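## Task

Shut the bench down following this run record. B38 is a white assay plate sitting at deck position N3 and is marked DISCARD. B83 is a clear assay plate at N1 and is marked STORE. (1) Check that B83 has its lid seated fully down, then set it in cooler CD's drawer so it lies flat within the locators of one slot, with its long edge running across the drawer. (2) Push CD's drawer completely shut; CD's lamp stays lit as long as the drawer is open. (3) Drop B38 into the yellow waste bin W1. (4) Latch the tip box lid by pushing its front edge fully down. (5) Inspect tip rack TR up close. If it is empty, put it in the blue clean-plastics bin W2; if any tips remain, do not touch it. Labware may be released only once it is entirely inside a bin, and every bin must end upright on the bench. Putting any plate not marked DISCARD into a bin fails the job. Plates missing from the record must be left exactly as found. CD's housing must finish no more than a finger's width from its starting spot, neither rotated nor tipped. The tip box must finish level on the bench mat with its insert clicked in. At the end, open the gripper, move away (contact with DONE or its housing is fine), then press DONE once. Do not press DONE unless everything you had to change is correct.

## Robot and tools

Robot: one six-joint arm (big_yam) with a single parallel two-finger gripper; there is only one arm, so every motion argument is a single 8-number row, never a list per arm. The fingers extend along the gripper's own +z axis and close along its y axis. The reported hand point (end_effector_position, link pinch) sits midway between the finger pads, roughly 1 cm back from the tips.

Frame: the scene frame has its origin on the table surface beneath the arm base, +z up, +x forward, +y to the left when facing +x. Positions are metres, orientations are unit quaternions written w first.

The row: [x, y, z, qw, qx, qy, qz, opening]. x, y, z and the quaternion are an absolute target pose for the hand in the scene frame, not an offset. opening is an absolute finger command from -1 (shut) to +1 (fully open, 0.094 m). To hold something, keep commanding about 0.03 below the grip_measured reading; a smaller margin grips more gently. Always resend the orientation you want, since the reported quaternion drifts.

Tools:
- execute_actions(actions, pictures). actions is a list holding zero or one item. Empty list: just report the current state. An item with rows (1 to 15 rows) and steps (1 to 15, default 15): each row drives one 1/30 s control step, the final row repeating if steps exceeds the row count. An item with only steps (up to 300): a pause counted from the previous result. pictures (true/false) toggles the camera images. A rejected call moves nothing; a target more than 0.6 m from the last reported position along any gripper axis is rejected.
- move(target, speed). target is one absolute row as above; the hand follows a straight-line path there lasting 0.5 to 10 s. speed is the path's top speed in m/s, 0.002 to 0.5 (default 0.25); rotation is capped at twice that value in rad/s. The opening is applied at the start. The path ignores obstacles, and the real hand can lag, wander or overshoot the speed, more so near full reach.
- wait(seconds): 0 to 10 s with no new command.
- zoom_image(camera, region): enlarged crop of the latest image; camera is cam_head_left, cam_head_right or cam_wrist; region [x0, y0, x1, y1] in pixels of the 672x504 image, top-left origin, at most 504x504. Use it to check tips in TR, lid seating and the CD lamp.
- read_manual(section): only returns licence texts; no motion.
- finished_scene(scene): ends the current scene irreversibly and reports success.

Per control step, the commanded pose is clipped to within 70 mm and 16 degrees of the measured pose; position wins over orientation when both can't be met. After an action ends the arm only continues up to the last clipped pose, so check the reported pose and send the remainder. Expect endings a centimetre or more off, usually low; tiny moves of a few mm may not register.

Reading results: the state line gives hand position and quaternion (less accurate at long reach). Joint positions/velocities list waist, shoulder, elbow, wrist pitch, wrist yaw, wrist roll (rad), then finger-pad gap (m). grip_measured is the opening on the command scale, possibly off by ~1 mm. 'pose unreachable' or HELD means the clearance check altered or blocked a step. 'Hand target' shows where the controller is currently driving. A move adds a 'move:' line: done (settled near target), off_target, moving, held (last step blocked) or fault, plus limits: paced (pose clipped) or held (some steps blocked; afterwards the arm may jump faster than speed), and distance from target. FAULT or OVER-TEMPERATURE FAULT lines mean a stop; MOTOR HOT warns from 85 °C, and at 100 °C the arm drops, so don't hold loads longer than needed.

Suggested order: inspect the scene, find plates at their N positions, CD (and its lamp), W1 (yellow), W2 (blue), tip box TB2 (between DONE and W1) and look-alike TR. Confirm the STORE plate's lid, place it in CD's drawer long side across, close the drawer, bin the DISCARD plate in W1, press the tip box lid's front edge down, check TR closely and bin it in W2 only if empty, release, retreat, then push green DONE until it catches.

Avoid: dropping or knocking anything off the table, fast or hard impacts (faster and deeper-past-contact presses hit harder), shoving CD, the bins or the tip box (none is fixed), tipping bins, binning a STORE or unlisted plate, and disturbing unlisted plates. Loose items may occasionally be nudged by outside pushes.

Each tool is called after ">>>" by a JSON object that holds its "name" and its "arguments", one argument or row to a line.

## Session

>>> {"name": "execute_actions", "arguments": {
  "actions": []
}}

Scene clock: 0.00 s of 15600.00 s.
end_effector_position=(+0.4152, -0.1583, +0.2254) grip_measured=+1.000 end_effector_quat_wxyz=(+0.245, +0.743, +0.592, -0.193)
Joint positions: [-0.505  1.644  1.045 -0.876 -0.154  1.301  0.094]
Joint velocities: [ 0.015  0.005  0.017 -0.007 -0.037  0.022  0.   ]
Motor temperatures (°C, as the motors report them): [23 23 24 24 23 21]
Hand target: +0.425, -0.158, +0.236; +0.257, +0.739, +0.594, -0.188

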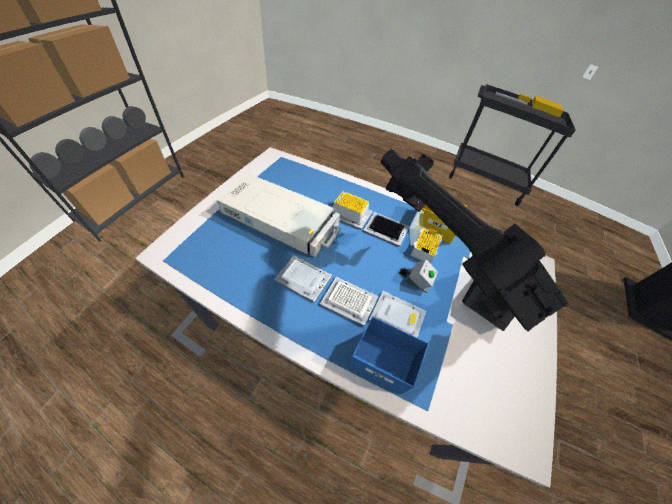

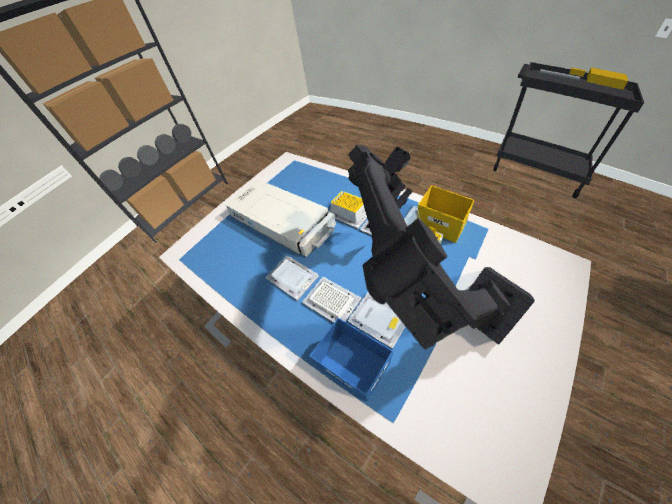

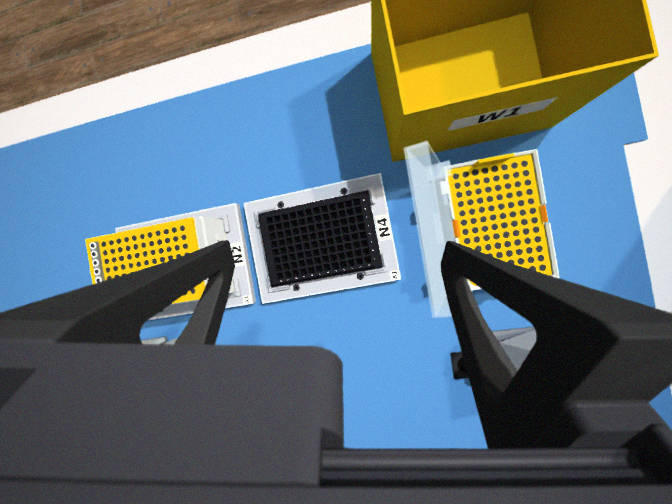

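>>> {"name": "zoom_image", "arguments": {
  "camera": "cam_head_left",
  "region": [200, 160, 480, 400]
}}

>>> {"name": "zoom_image", "arguments": {
  "camera": "cam_wrist",
  "region": [60, 130, 580, 330]
}}

Region (200, 160, 480, 400) of cam_head_left's 672x504 image, scaled by 1.800, with more detail than that image has; it fills the top 432 rows of this view, and the rest is white.

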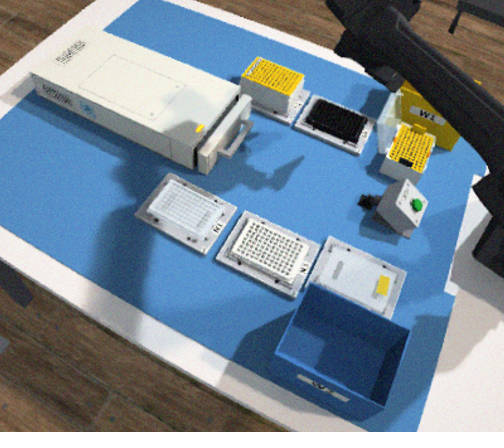

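Region (60, 130, 580, 330) is 520x200 pixels. A region can be at most 504 by 504 pixels.

>>> {"name": "move", "arguments": {
  "target": [0.45,0.17,0.30,0.245,0.743,0.592,-0.193,1]
}}

Scene clock: 26.50 s of 15600.00 s.
end_effector_position=(+0.4433, +0.1569, +0.2908) grip_measured=+1.000 end_effector_quat_wxyz=(+0.236, +0.746, +0.591, -0.196)
Joint positions: [-0.056  1.304  1.39  -1.522 -0.106  1.747  0.094]
Joint velocities: [-0.005 -0.015  0.032  0.012 -0.037 -0.051  0.   ]
Motor temperatures (°C, as the motors report them): [24 24 27 24 23 21]
Hand target: +0.448, +0.169, +0.299; +0.244, +0.744, +0.593, -0.189
Off the commanded pose: 0.017 m, 1 deg.
After step 90, 21.60 s passed at rest.
move: off_target
camera_calibration (this result's frames):
cam_wrist: T_world_to_cam=[[-0.972814, 0.192892, -0.128165, 0.442703], [0.193331, 0.981091, 0.00912355, -0.231402], [0.127502, -0.0159028, -0.991711, 0.355025], [0, 0, 0, 1]] pos_world=[0.430138, 0.147278, 0.410933]

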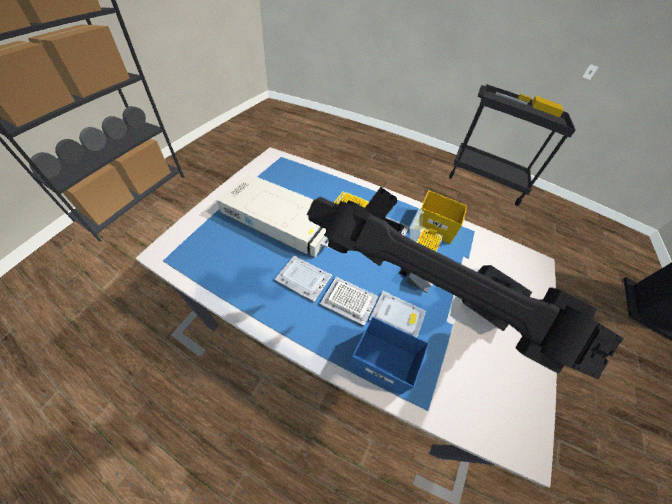

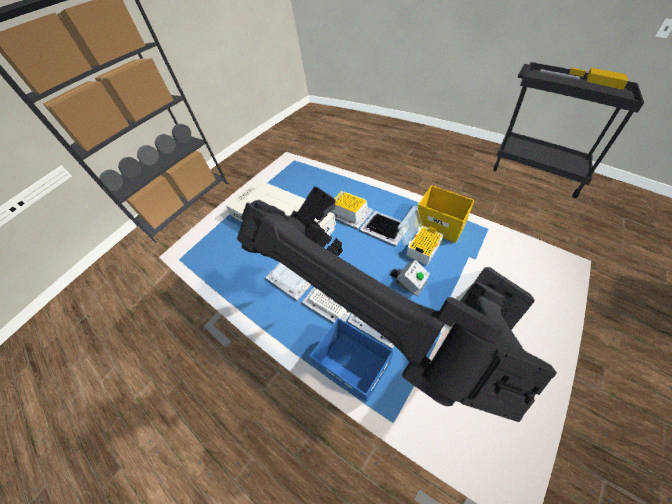

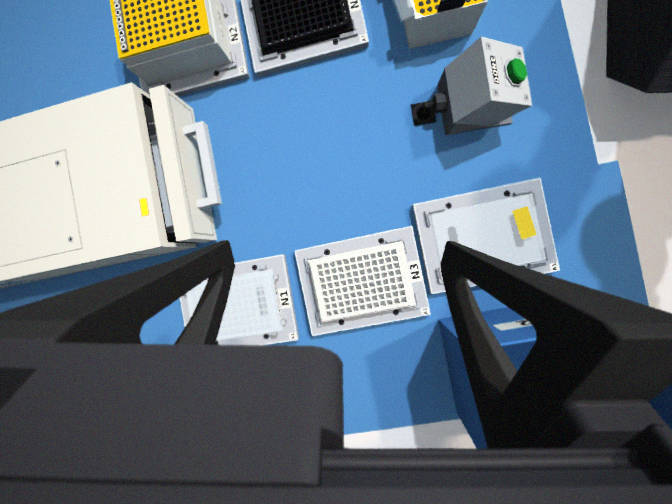

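>>> {"name": "move", "arguments": {
  "target": [0.56,0.20,0.17,0,0,1,0,1]
}}

Scene clock: 43.00 s of 15600.00 s.
end_effector_position=(+0.5510, +0.1855, +0.1676) grip_measured=+1.000 end_effector_quat_wxyz=(-0.003, +0.021, +1.000, -0.002)
Joint positions: [-0.031  1.634  1.49  -1.303 -0.722  0.004  0.094]
Joint velocities: [-0.005 -0.015 -0.012  0.007  0.037 -0.007  0.   ]
Motor temperatures (°C, as the motors report them): [23 24 28 24 23 21]
Hand target: +0.559, +0.201, +0.171; -0.002, +0.001, +1.000, +0.000
Off the commanded pose: 0.017 m, 2 deg.
After step 90, 9.13 s passed at rest.
move: off_target
camera_calibration (this result's frames):
cam_wrist: T_world_to_cam=[[-0.0483155, -0.998832, 0.000826267, 0.216167], [-0.807105, 0.0395286, 0.589083, 0.34948], [-0.588428, 0.0277949, -0.808072, 0.575108], [0, 0, 0, 1]] pos_world=[0.63092, 0.186115, 0.258677]

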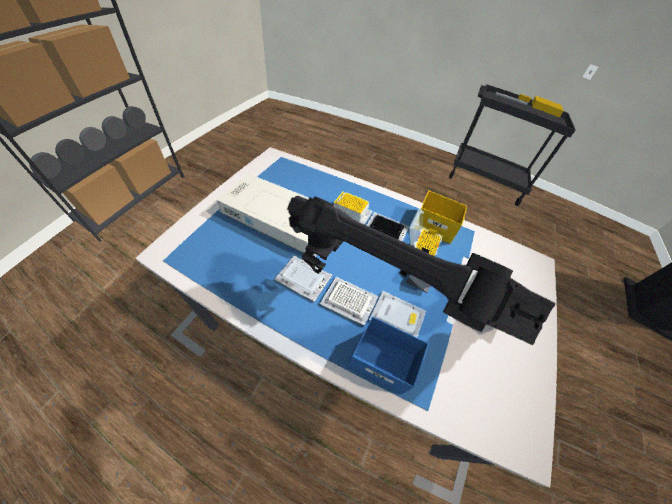

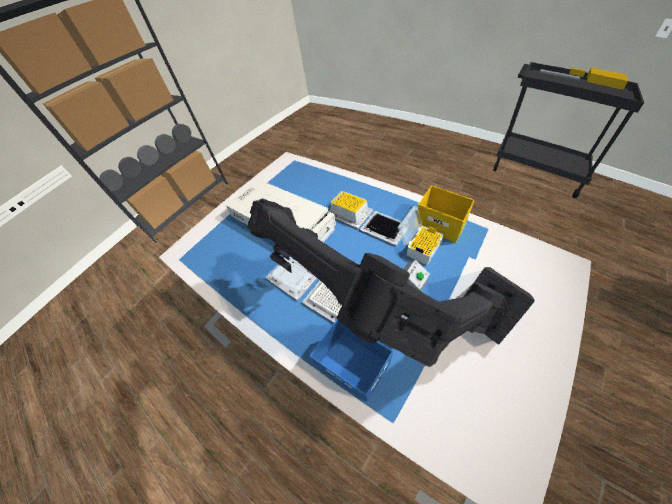

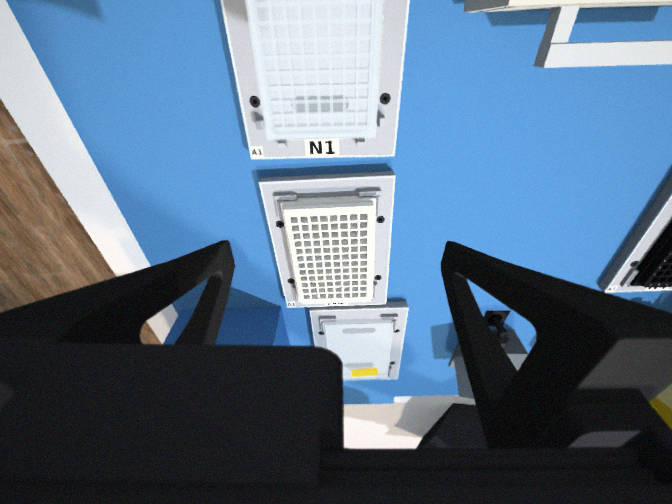

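>>> {"name": "zoom_image", "arguments": {
  "camera": "cam_wrist",
  "region": [200, 0, 460, 200]
}}

>>> {"name": "zoom_image", "arguments": {
  "camera": "cam_head_left",
  "region": [260, 240, 440, 350]
}}

Region (200, 0, 460, 200) of cam_wrist's 672x504 image, scaled by 1.938, with more detail than that image has; it fills the top 388 rows of this view, and the rest is white.

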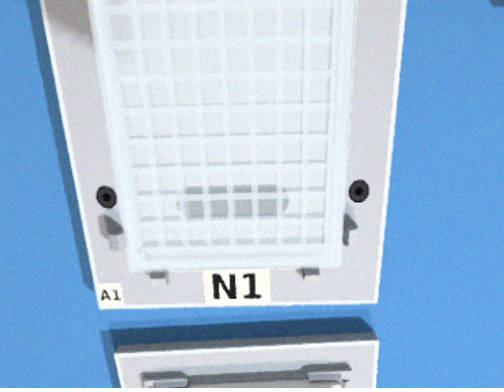

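Region (260, 240, 440, 350) of cam_head_left's 672x504 image, scaled by 2.800, with more detail than that image has.

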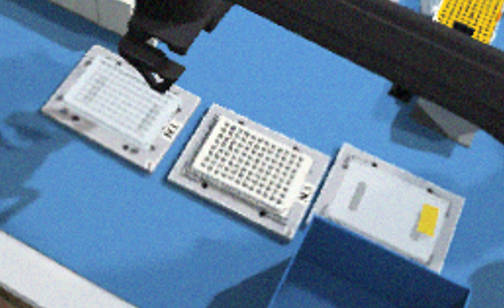

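>>> {"name": "move", "arguments": {
  "target": [0.46,0.205,0.08,0,0,1,0,1]
}}

Scene clock: 54.40 s of 15600.00 s.
end_effector_position=(+0.4563, +0.1969, +0.0764) grip_measured=+1.000 end_effector_quat_wxyz=(-0.011, +0.007, +1.000, +0.000)
Joint positions: [ 0.127  1.467  1.089 -0.954 -0.699  0.169  0.094]
Joint velocities: [ 0.005 -0.005  0.002 -0.002 -0.007  0.066  0.   ]
Motor temperatures (°C, as the motors report them): [24 24 29 24 23 21]
Hand target: +0.460, +0.204, +0.080; +0.000, +0.000, +1.000, +0.002
Off the commanded pose: 0.010 m, 2 deg.
After step 90, 7.37 s passed at rest.
move: done
camera_calibration (this result's frames):
cam_wrist: T_world_to_cam=[[-0.0213447, -0.999765, -0.0038511, 0.211365], [-0.798793, 0.0147373, 0.601426, 0.326488], [-0.601227, 0.0159135, -0.798919, 0.452865], [0, 0, 0, 1]] pos_world=[0.537582, 0.199297, 0.166259]

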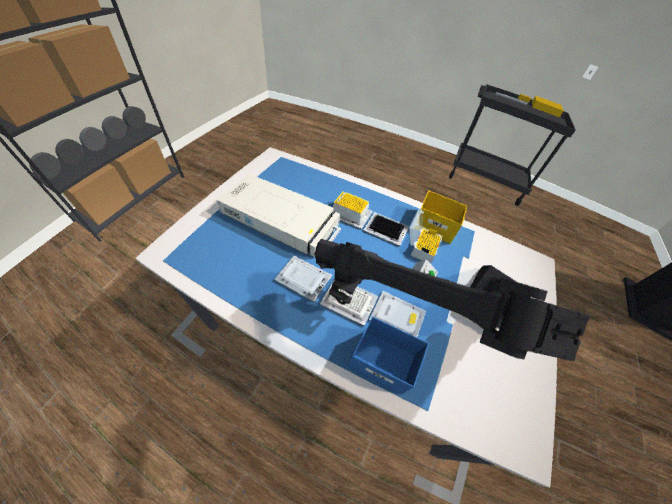

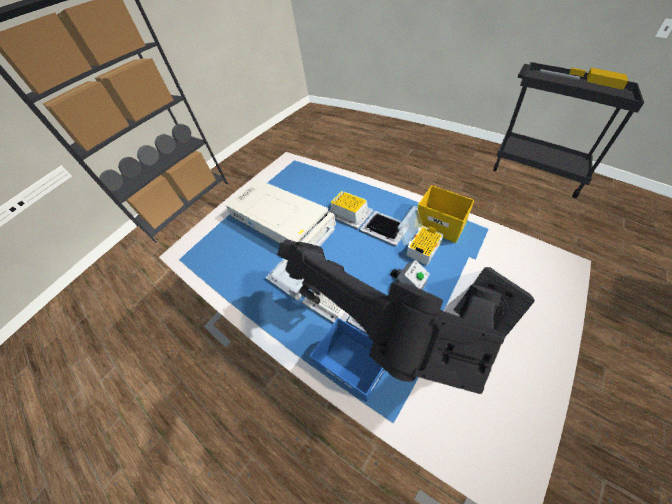

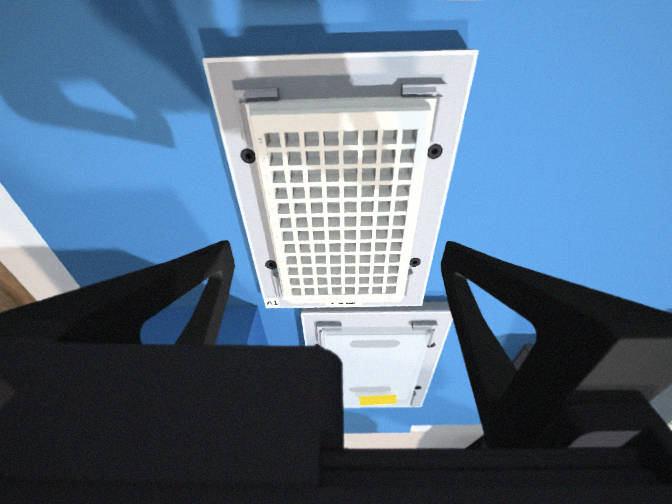

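>>> {"name": "move", "arguments": {
  "target": [0.453,0.205,0.026,0,0,1,0,1],
  "speed": 0.08
}}

Scene clock: 63.07 s of 15600.00 s.
end_effector_position=(+0.4535, +0.2012, +0.0344) grip_measured=+1.000 end_effector_quat_wxyz=(+0.001, +0.004, +1.000, -0.001)
Joint positions: [ 0.201  1.493  1.029 -0.78  -0.67   0.275  0.094]
Joint velocities: [-0.015 -0.005 -0.012 -0.007 -0.051  0.081  0.   ]
Motor temperatures (°C, as the motors report them): [24 24 28 24 23 21]
Hand target: +0.453, +0.205, +0.027; -0.000, +0.000, +1.000, +0.001
Off the commanded pose: 0.009 m, 1 deg.
After step 90, 4.67 s passed at rest.
move: done
camera_calibration (this result's frames):
cam_wrist: T_world_to_cam=[[-0.0161112, -0.99987, -0.00111049, 0.212969], [-0.81333, 0.0124594, 0.581669, 0.357211], [-0.581579, 0.0102746, -0.813425, 0.410306], [0, 0, 0, 1]] pos_world=[0.532587, 0.204275, 0.126212]

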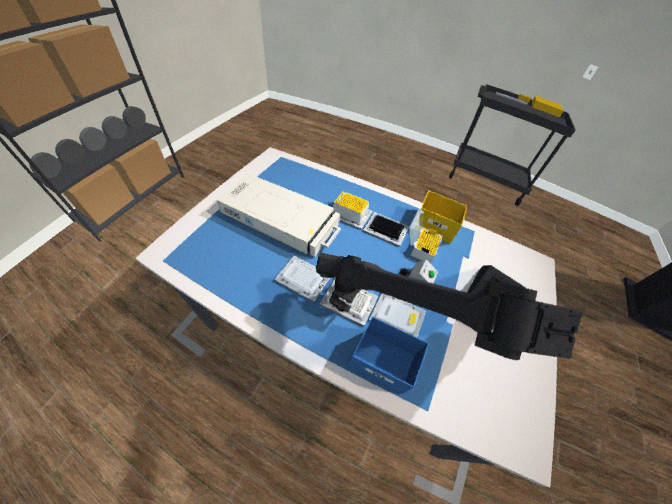

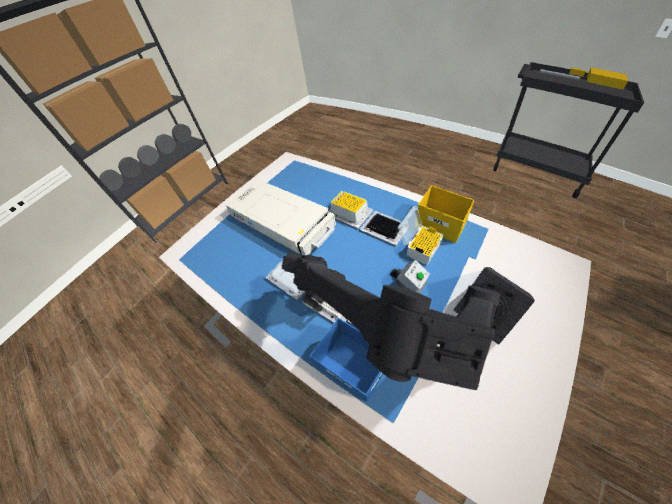

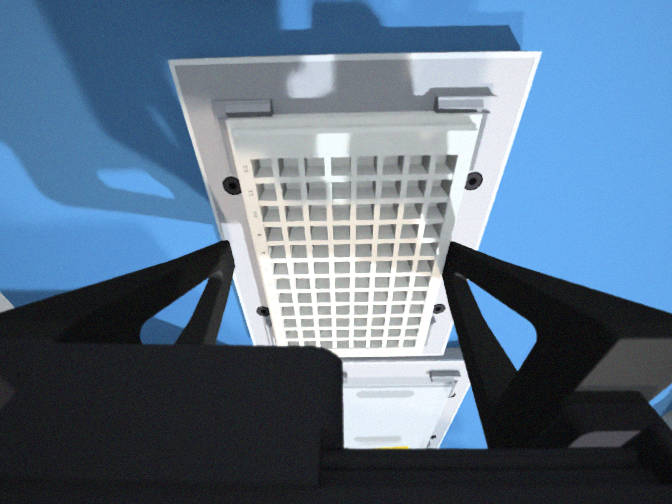

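>>> {"name": "execute_actions", "arguments": {
  "actions": [
    {"rows":[[0.453,0.199,0.04,0,0,1,0,1],[0.453,0.199,0.04,0,0,1,0,1],[0.453,0.198,0.04,0,0,1,0,1],[0.453,0.198,0.04,0,0,1,0,1],[0.453,0.198,0.04,0,0,1,0,1],[0.453,0.198,0.035,0,0,1,0,1],[0.453,0.198,0.03,0,0,1,0,1],[0.453,0.198,0.025,0,0,1,0,1],[0.453,0.198,0.02,0,0,1,0,1]]}
  ]
}}

>>> {"name": "wait", "arguments": {
  "seconds": 0.5
}}

Scene clock: 69.33 s of 15600.00 s.
end_effector_position=(+0.4538, +0.2011, +0.0339) grip_measured=+1.000 end_effector_quat_wxyz=(+0.003, +0.006, +1.000, -0.000)
Joint positions: [ 0.201  1.493  1.027 -0.774 -0.671  0.28   0.094]
Joint velocities: [ 0.005 -0.005 -0.007 -0.012 -0.11   0.066  0.   ]
Motor temperatures (°C, as the motors report them): [24 24 27 24 23 21]
Hand target: +0.453, +0.198, +0.021; -0.000, -0.000, +1.000, +0.000
Off the commanded pose: 0.014 m, 1 deg.
Steps of this call (steps 1 to 90: nothing new was sent; then 2.77 s passed at rest; steps 91 to 105: all 15 steps of this action). Readings (end_effector_position):
91: (+0.4535, +0.2013, +0.0344)
92: (+0.4533, +0.2013, +0.0344)
94: (+0.4532, +0.2013, +0.0344)
98: (+0.4533, +0.2014, +0.0344)
105: the state above
camera_calibration (this result's frames):
cam_wrist: T_world_to_cam=[[-0.0184424, -0.999825, -0.00314106, 0.213978], [-0.814967, 0.0132125, 0.579356, 0.3584], [-0.579214, 0.0132446, -0.815068, 0.408473], [0, 0, 0, 1]] pos_world=[0.532624, 0.203796, 0.125964]

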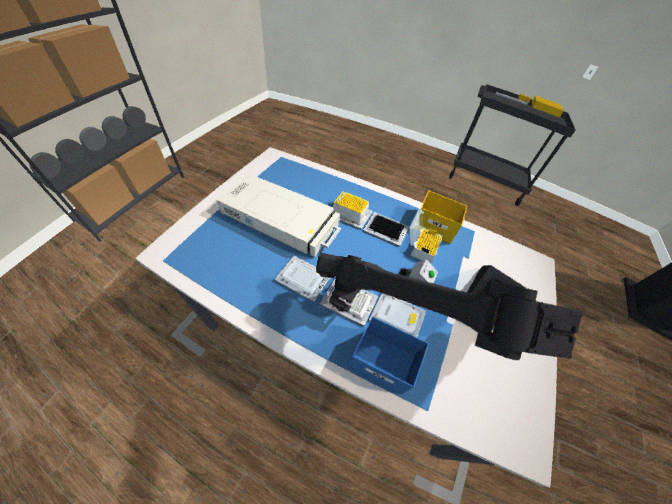

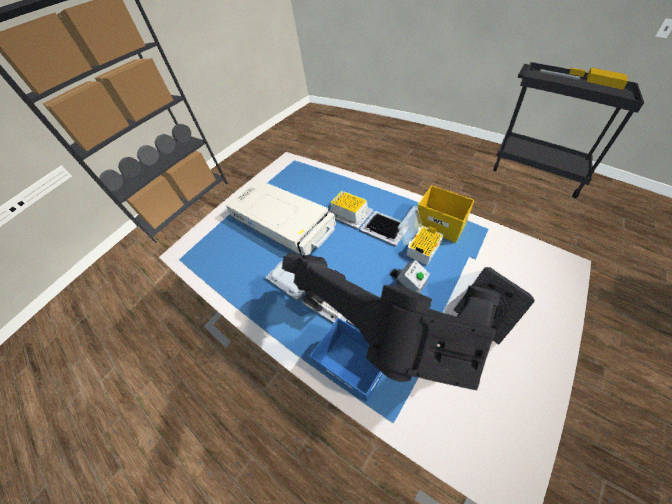

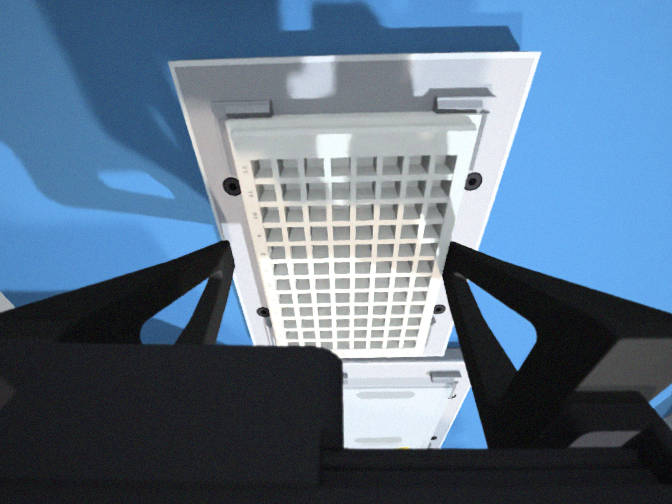

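Scene clock: 69.83 s of 15600.00 s.
end_effector_position=(+0.4539, +0.2011, +0.0339) grip_measured=+1.000 end_effector_quat_wxyz=(+0.003, +0.007, +1.000, -0.000)
Joint positions: [ 0.201  1.493  1.027 -0.773 -0.671  0.283  0.094]
Joint velocities: [-0.005  0.005 -0.012 -0.002  0.081 -0.037  0.   ]
Motor temperatures (°C, as the motors report them): [24 24 27 24 23 21]
Hand target: +0.453, +0.198, +0.021; -0.000, +0.000, +1.000, +0.000
Off the commanded pose: 0.014 m, 1 deg.
Steps of this call (steps 1 to 15: nothing new was sent). Readings (end_effector_position):
1: (+0.4538, +0.2011, +0.0339)
2: (+0.4538, +0.2011, +0.0339)
4: (+0.4539, +0.2011, +0.0339)
8: (+0.4539, +0.2011, +0.0339)
15: the state above
camera_calibration (this result's frames):
cam_wrist: T_world_to_cam=[[-0.021636, -0.999761, -0.00324308, 0.215441], [-0.815089, 0.0157609, 0.579121, 0.358013], [-0.578931, 0.0151733, -0.815235, 0.408007], [0, 0, 0, 1]] pos_world=[0.532682, 0.203556, 0.125988]

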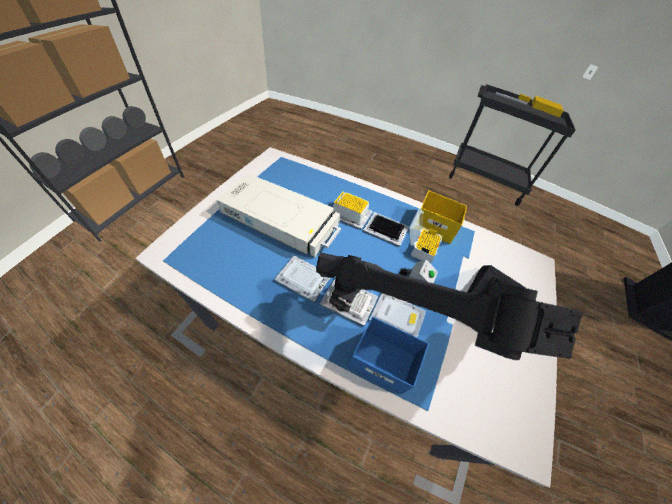

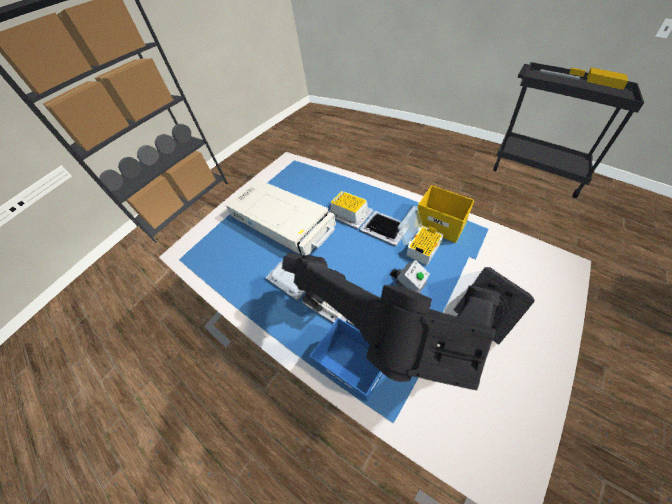

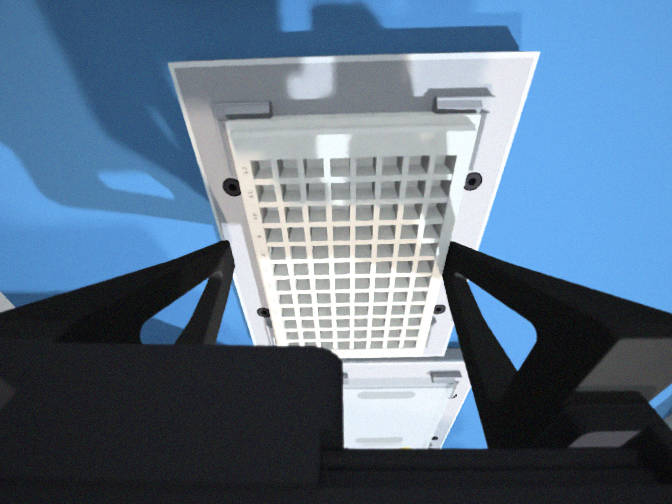

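Stuck on the edge; lift, shift more.

>>> {"name": "move", "arguments": {
  "target": [0.45,0.196,0.055,0,0,1,0,1]
}}

>>> {"name": "move", "arguments": {
  "target": [0.45,0.196,0.022,0,0,1,0,1],
  "speed": 0.06
}}

Scene clock: 76.50 s of 15600.00 s.
end_effector_position=(+0.4464, +0.1982, +0.0416) grip_measured=+1.000 end_effector_quat_wxyz=(-0.009, -0.001, +1.000, -0.001)
Joint positions: [ 0.186  1.482  1.027 -0.826 -0.682  0.23   0.094]
Joint velocities: [-0.005 -0.005  0.002  0.002 -0.022 -0.037  0.   ]
Motor temperatures (°C, as the motors report them): [24 24 27 24 23 21]
Hand target: +0.450, +0.196, +0.054; +0.000, -0.000, +1.000, -0.000
Off the commanded pose: 0.014 m, 1 deg.
After step 90, 2.90 s passed at rest.
move: off_target
camera_calibration (this result's frames):
cam_wrist: T_world_to_cam=[[-0.00540817, -0.999982, -0.00275644, 0.205153], [-0.800956, 0.00268143, 0.598717, 0.342928], [-0.598699, 0.00544576, -0.800956, 0.420089], [0, 0, 0, 1]] pos_world=[0.527286, 0.201942, 0.131721]

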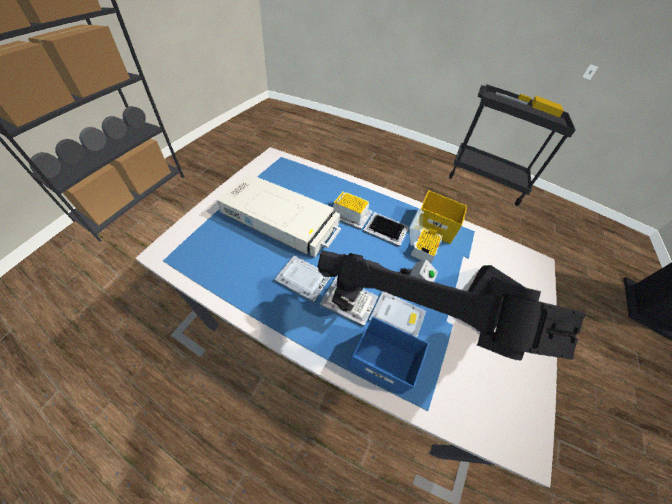

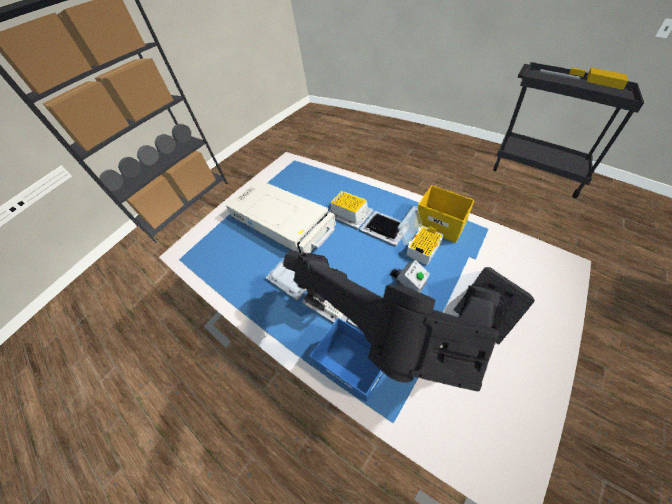

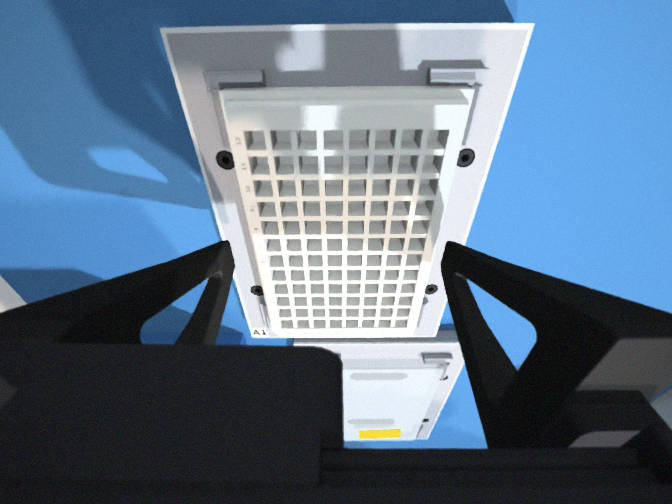

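Scene clock: 77.30 s of 15600.00 s.
end_effector_position=(+0.4505, +0.1916, +0.0289) grip_measured=+1.000 end_effector_quat_wxyz=(+0.001, +0.004, +1.000, -0.001)
Joint positions: [ 0.193  1.503  1.009 -0.756 -0.674  0.265  0.094]
Joint velocities: [ 0.005 -0.005 -0.002 -0.007  0.081 -0.007  0.   ]
Motor temperatures (°C, as the motors report them): [24 24 27 24 23 21]
Hand target: +0.450, +0.196, +0.022; -0.000, +0.000, +1.000, +0.000
Off the commanded pose: 0.008 m, 1 deg.
move: done
camera_calibration (this result's frames):
cam_wrist: T_world_to_cam=[[-0.015935, -0.99987, -0.00231476, 0.203286], [-0.813116, 0.0116114, 0.581986, 0.358118], [-0.581884, 0.0111561, -0.813196, 0.404199], [0, 0, 0, 1]] pos_world=[0.529628, 0.194592, 0.120744]

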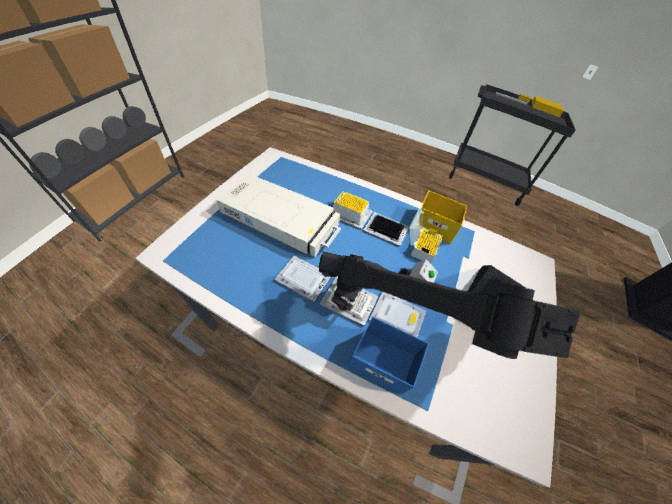

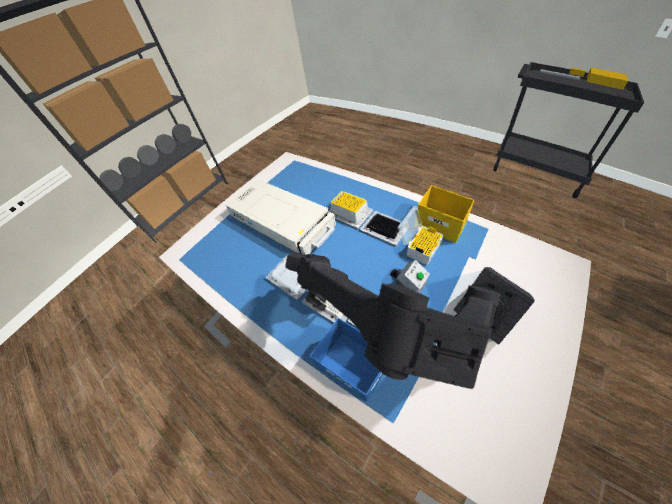

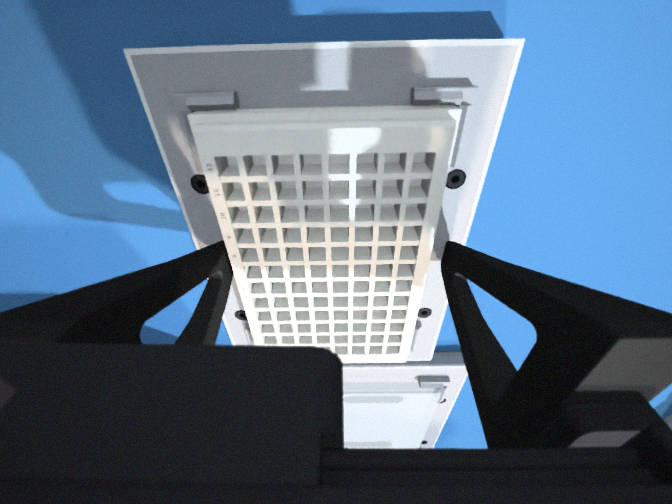

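>>> {"name": "move", "arguments": {
  "target": [0.45,0.2005,0.07,0,0,1,0,1]
}}

>>> {"name": "move", "arguments": {
  "target": [0.45,0.2005,0.02,0,0,1,0,1],
  "speed": 0.06
}}

Scene clock: 83.07 s of 15600.00 s.
end_effector_position=(+0.4362, +0.1968, +0.0542) grip_measured=+1.000 end_effector_quat_wxyz=(-0.016, +0.005, +1.000, -0.002)
Joint positions: [ 0.169  1.451  1.017 -0.877 -0.686  0.211  0.094]
Joint velocities: [ 0.005 -0.005  0.012 -0.007 -0.037  0.037  0.   ]
Motor temperatures (°C, as the motors report them): [24 24 26 24 23 21]
Hand target: +0.450, +0.200, +0.070; +0.000, +0.000, +1.000, -0.001
Off the commanded pose: 0.021 m, 2 deg.
After step 90, 1.93 s passed at rest.
move: off_target
camera_calibration (this result's frames):
cam_wrist: T_world_to_cam=[[-0.0177607, -0.999842, 0.000919927, 0.208871], [-0.793312, 0.014652, 0.60864, 0.321052], [-0.608557, 0.0100801, -0.793446, 0.427134], [0, 0, 0, 1]] pos_world=[0.518339, 0.199828, 0.14331]

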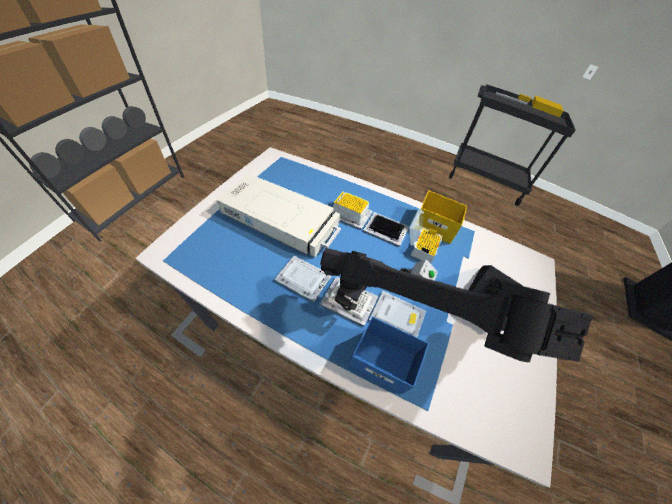

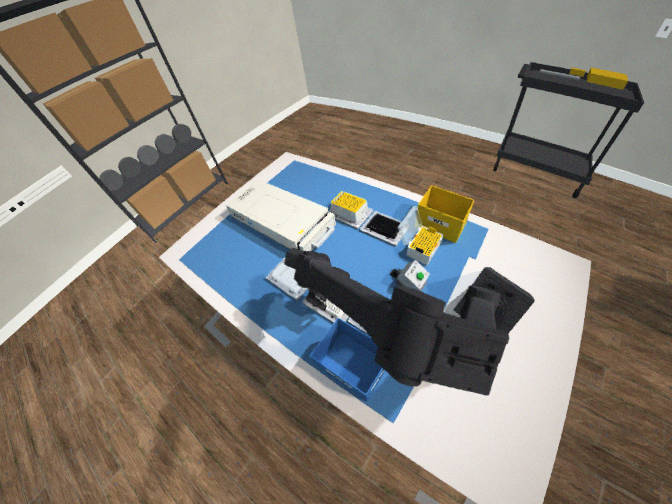

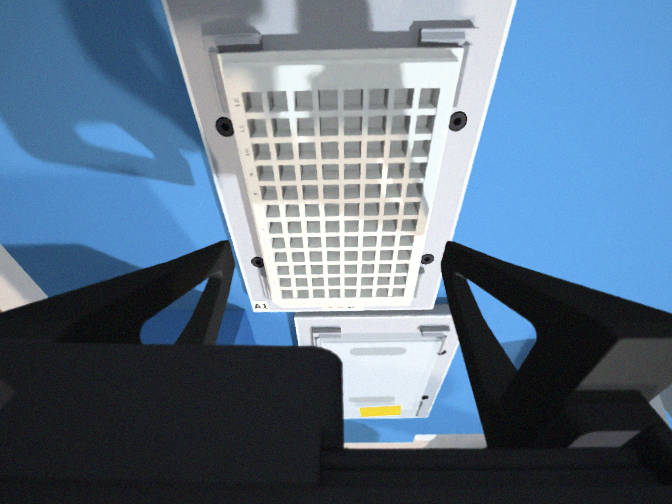

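Scene clock: 84.00 s of 15600.00 s.
end_effector_position=(+0.4506, +0.1969, +0.0277) grip_measured=+1.000 end_effector_quat_wxyz=(+0.001, +0.002, +1.000, -0.001)
Joint positions: [ 0.204  1.5    1.012 -0.754 -0.671  0.275  0.094]
Joint velocities: [-0.005  0.005  0.002 -0.002  0.007 -0.066  0.   ]
Motor temperatures (°C, as the motors report them): [24 24 26 24 23 21]
Hand target: +0.450, +0.201, +0.021; -0.000, -0.000, +1.000, +0.000
Off the commanded pose: 0.009 m, 0 deg.
move: done
camera_calibration (this result's frames):
cam_wrist: T_world_to_cam=[[-0.012043, -0.999925, -0.00241206, 0.206769], [-0.813156, 0.00838971, 0.581985, 0.359428], [-0.581921, 0.00897025, -0.813196, 0.403605], [0, 0, 0, 1]] pos_world=[0.529628, 0.200118, 0.119527]

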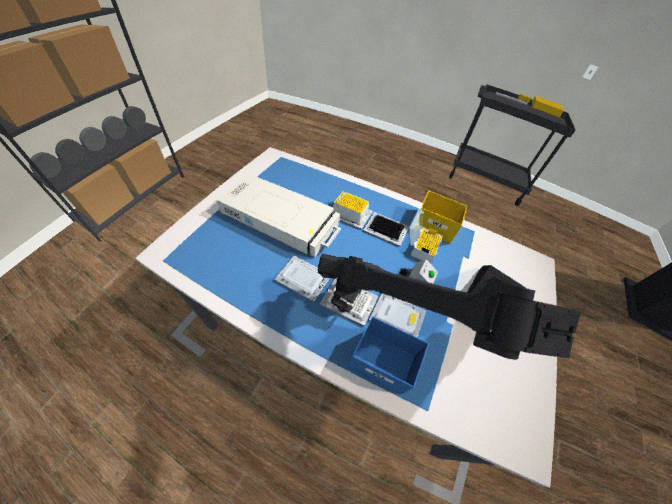

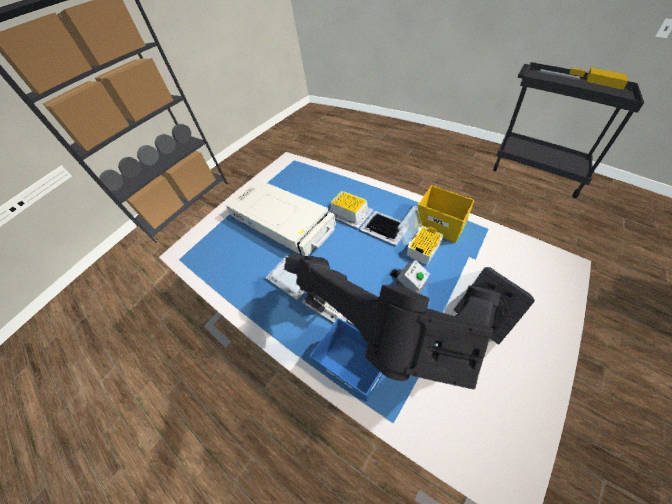

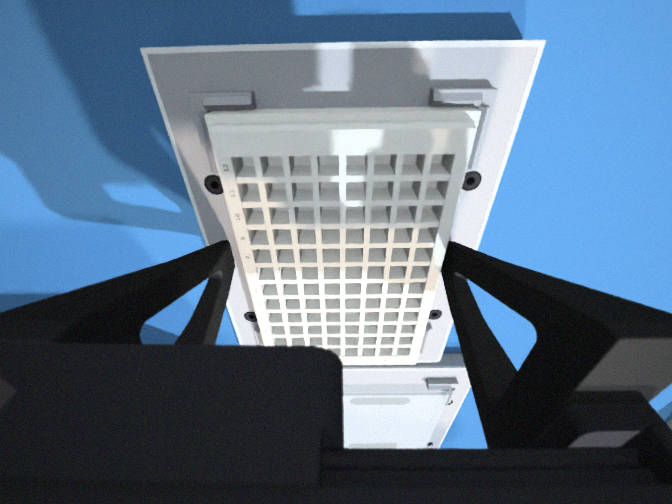

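>>> {"name": "move", "arguments": {
  "target": [0.45,0.2005,0.026,0,0,1,0,0.72]
}}

>>> {"name": "move", "arguments": {
  "target": [0.45,0.2005,0.10,0,0,1,0,0.72],
  "speed": 0.1
}}

Scene clock: 88.93 s of 15600.00 s.
end_effector_position=(+0.4509, +0.1952, +0.0282) grip_measured=+0.790 end_effector_quat_wxyz=(+0.002, +0.004, +1.000, -0.002)
Joint positions: [ 0.202  1.5    1.012 -0.754 -0.668  0.275  0.084]
Joint velocities: [ 0.005  0.005 -0.007 -0.012 -0.022 -0.081  0.   ]
Motor temperatures (°C, as the motors report them): [24 24 26 24 23 21]
Hand target: +0.450, +0.201, +0.026; -0.000, -0.000, +1.000, +0.000
Off the commanded pose: 0.006 m, 1 deg.
After step 90, 1.23 s passed at rest.
move: done
camera_calibration (this result's frames):
cam_wrist: T_world_to_cam=[[-0.0147373, -0.999891, 0.000786513, 0.206284], [-0.814054, 0.012455, 0.580656, 0.359114], [-0.580603, 0.00791704, -0.814149, 0.403894], [0, 0, 0, 1]] pos_world=[0.529881, 0.198591, 0.120146]

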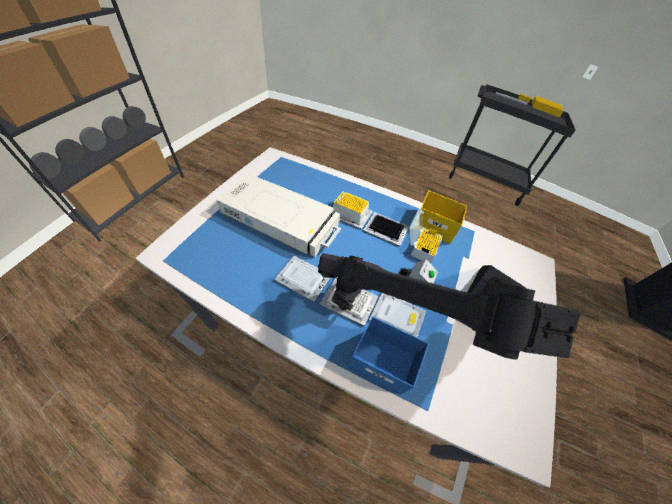

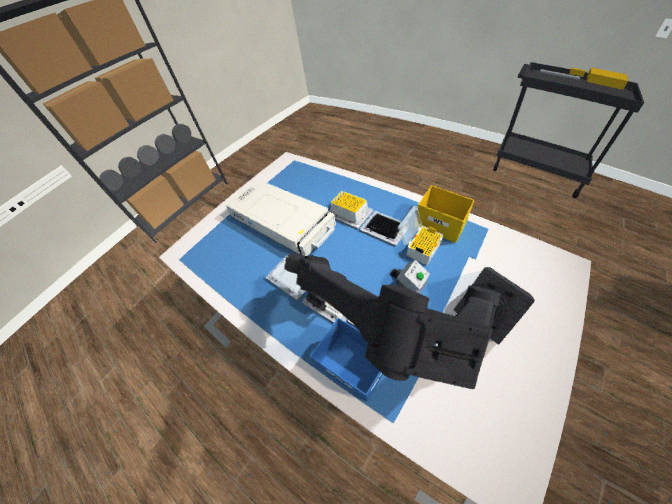

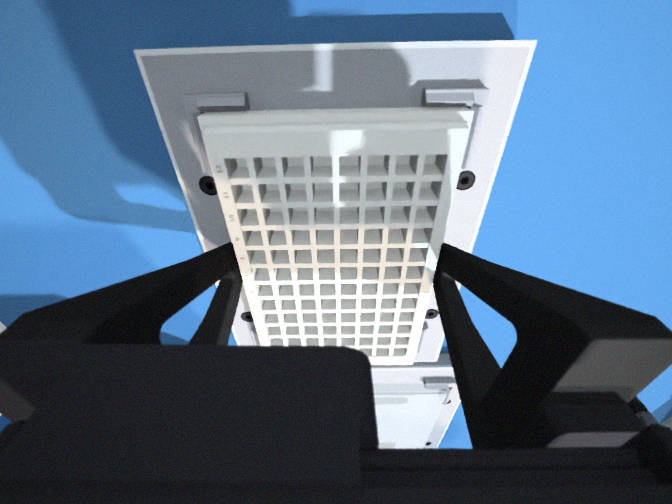

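Scene clock: 90.03 s of 15600.00 s.
end_effector_position=(+0.4361, +0.1948, +0.0814) grip_measured=+0.790 end_effector_quat_wxyz=(-0.018, +0.008, +1.000, -0.003)
Joint positions: [ 0.123  1.424  1.045 -0.977 -0.697  0.154  0.084]
Joint velocities: [-0.015 -0.015 -0.007  0.002 -0.022 -0.007 -0.001]
Motor temperatures (°C, as the motors report them): [24 24 26 24 23 21]
Hand target: +0.449, +0.200, +0.099; +0.000, -0.000, +1.000, -0.001
Off the commanded pose: 0.024 m, 2 deg.
move: off_target
camera_calibration (this result's frames):
cam_wrist: T_world_to_cam=[[-0.0236677, -0.999717, 0.00233797, 0.209312], [-0.789947, 0.0201347, 0.612845, 0.301507], [-0.612719, 0.0126577, -0.7902, 0.449713], [0, 0, 0, 1]] pos_world=[0.518676, 0.197489, 0.170097]

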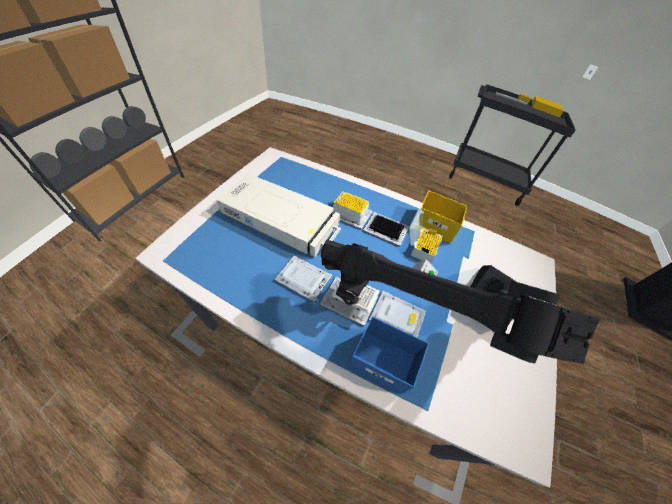

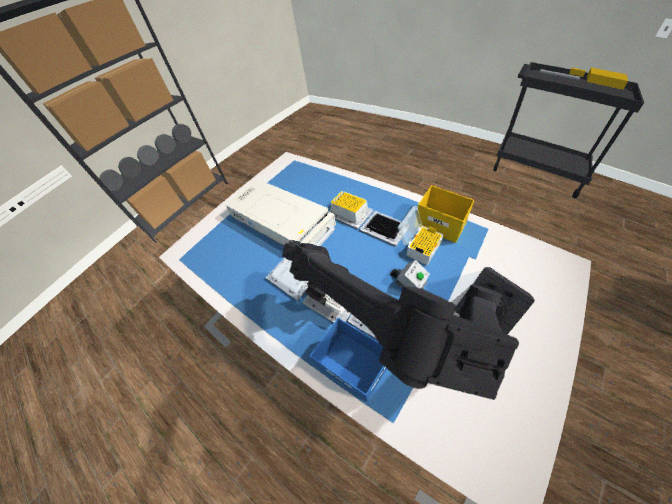

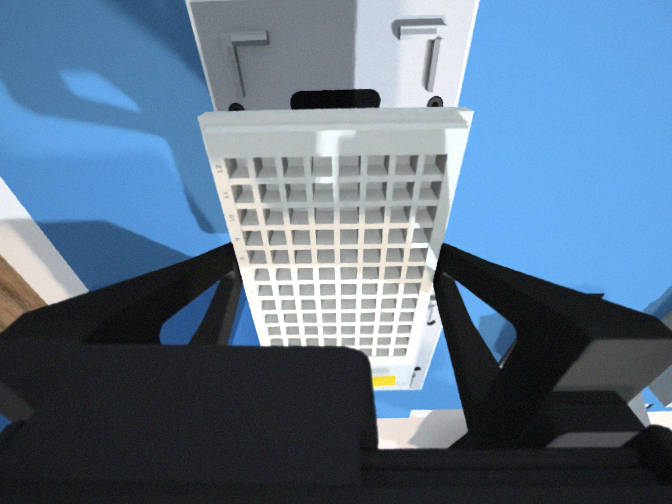

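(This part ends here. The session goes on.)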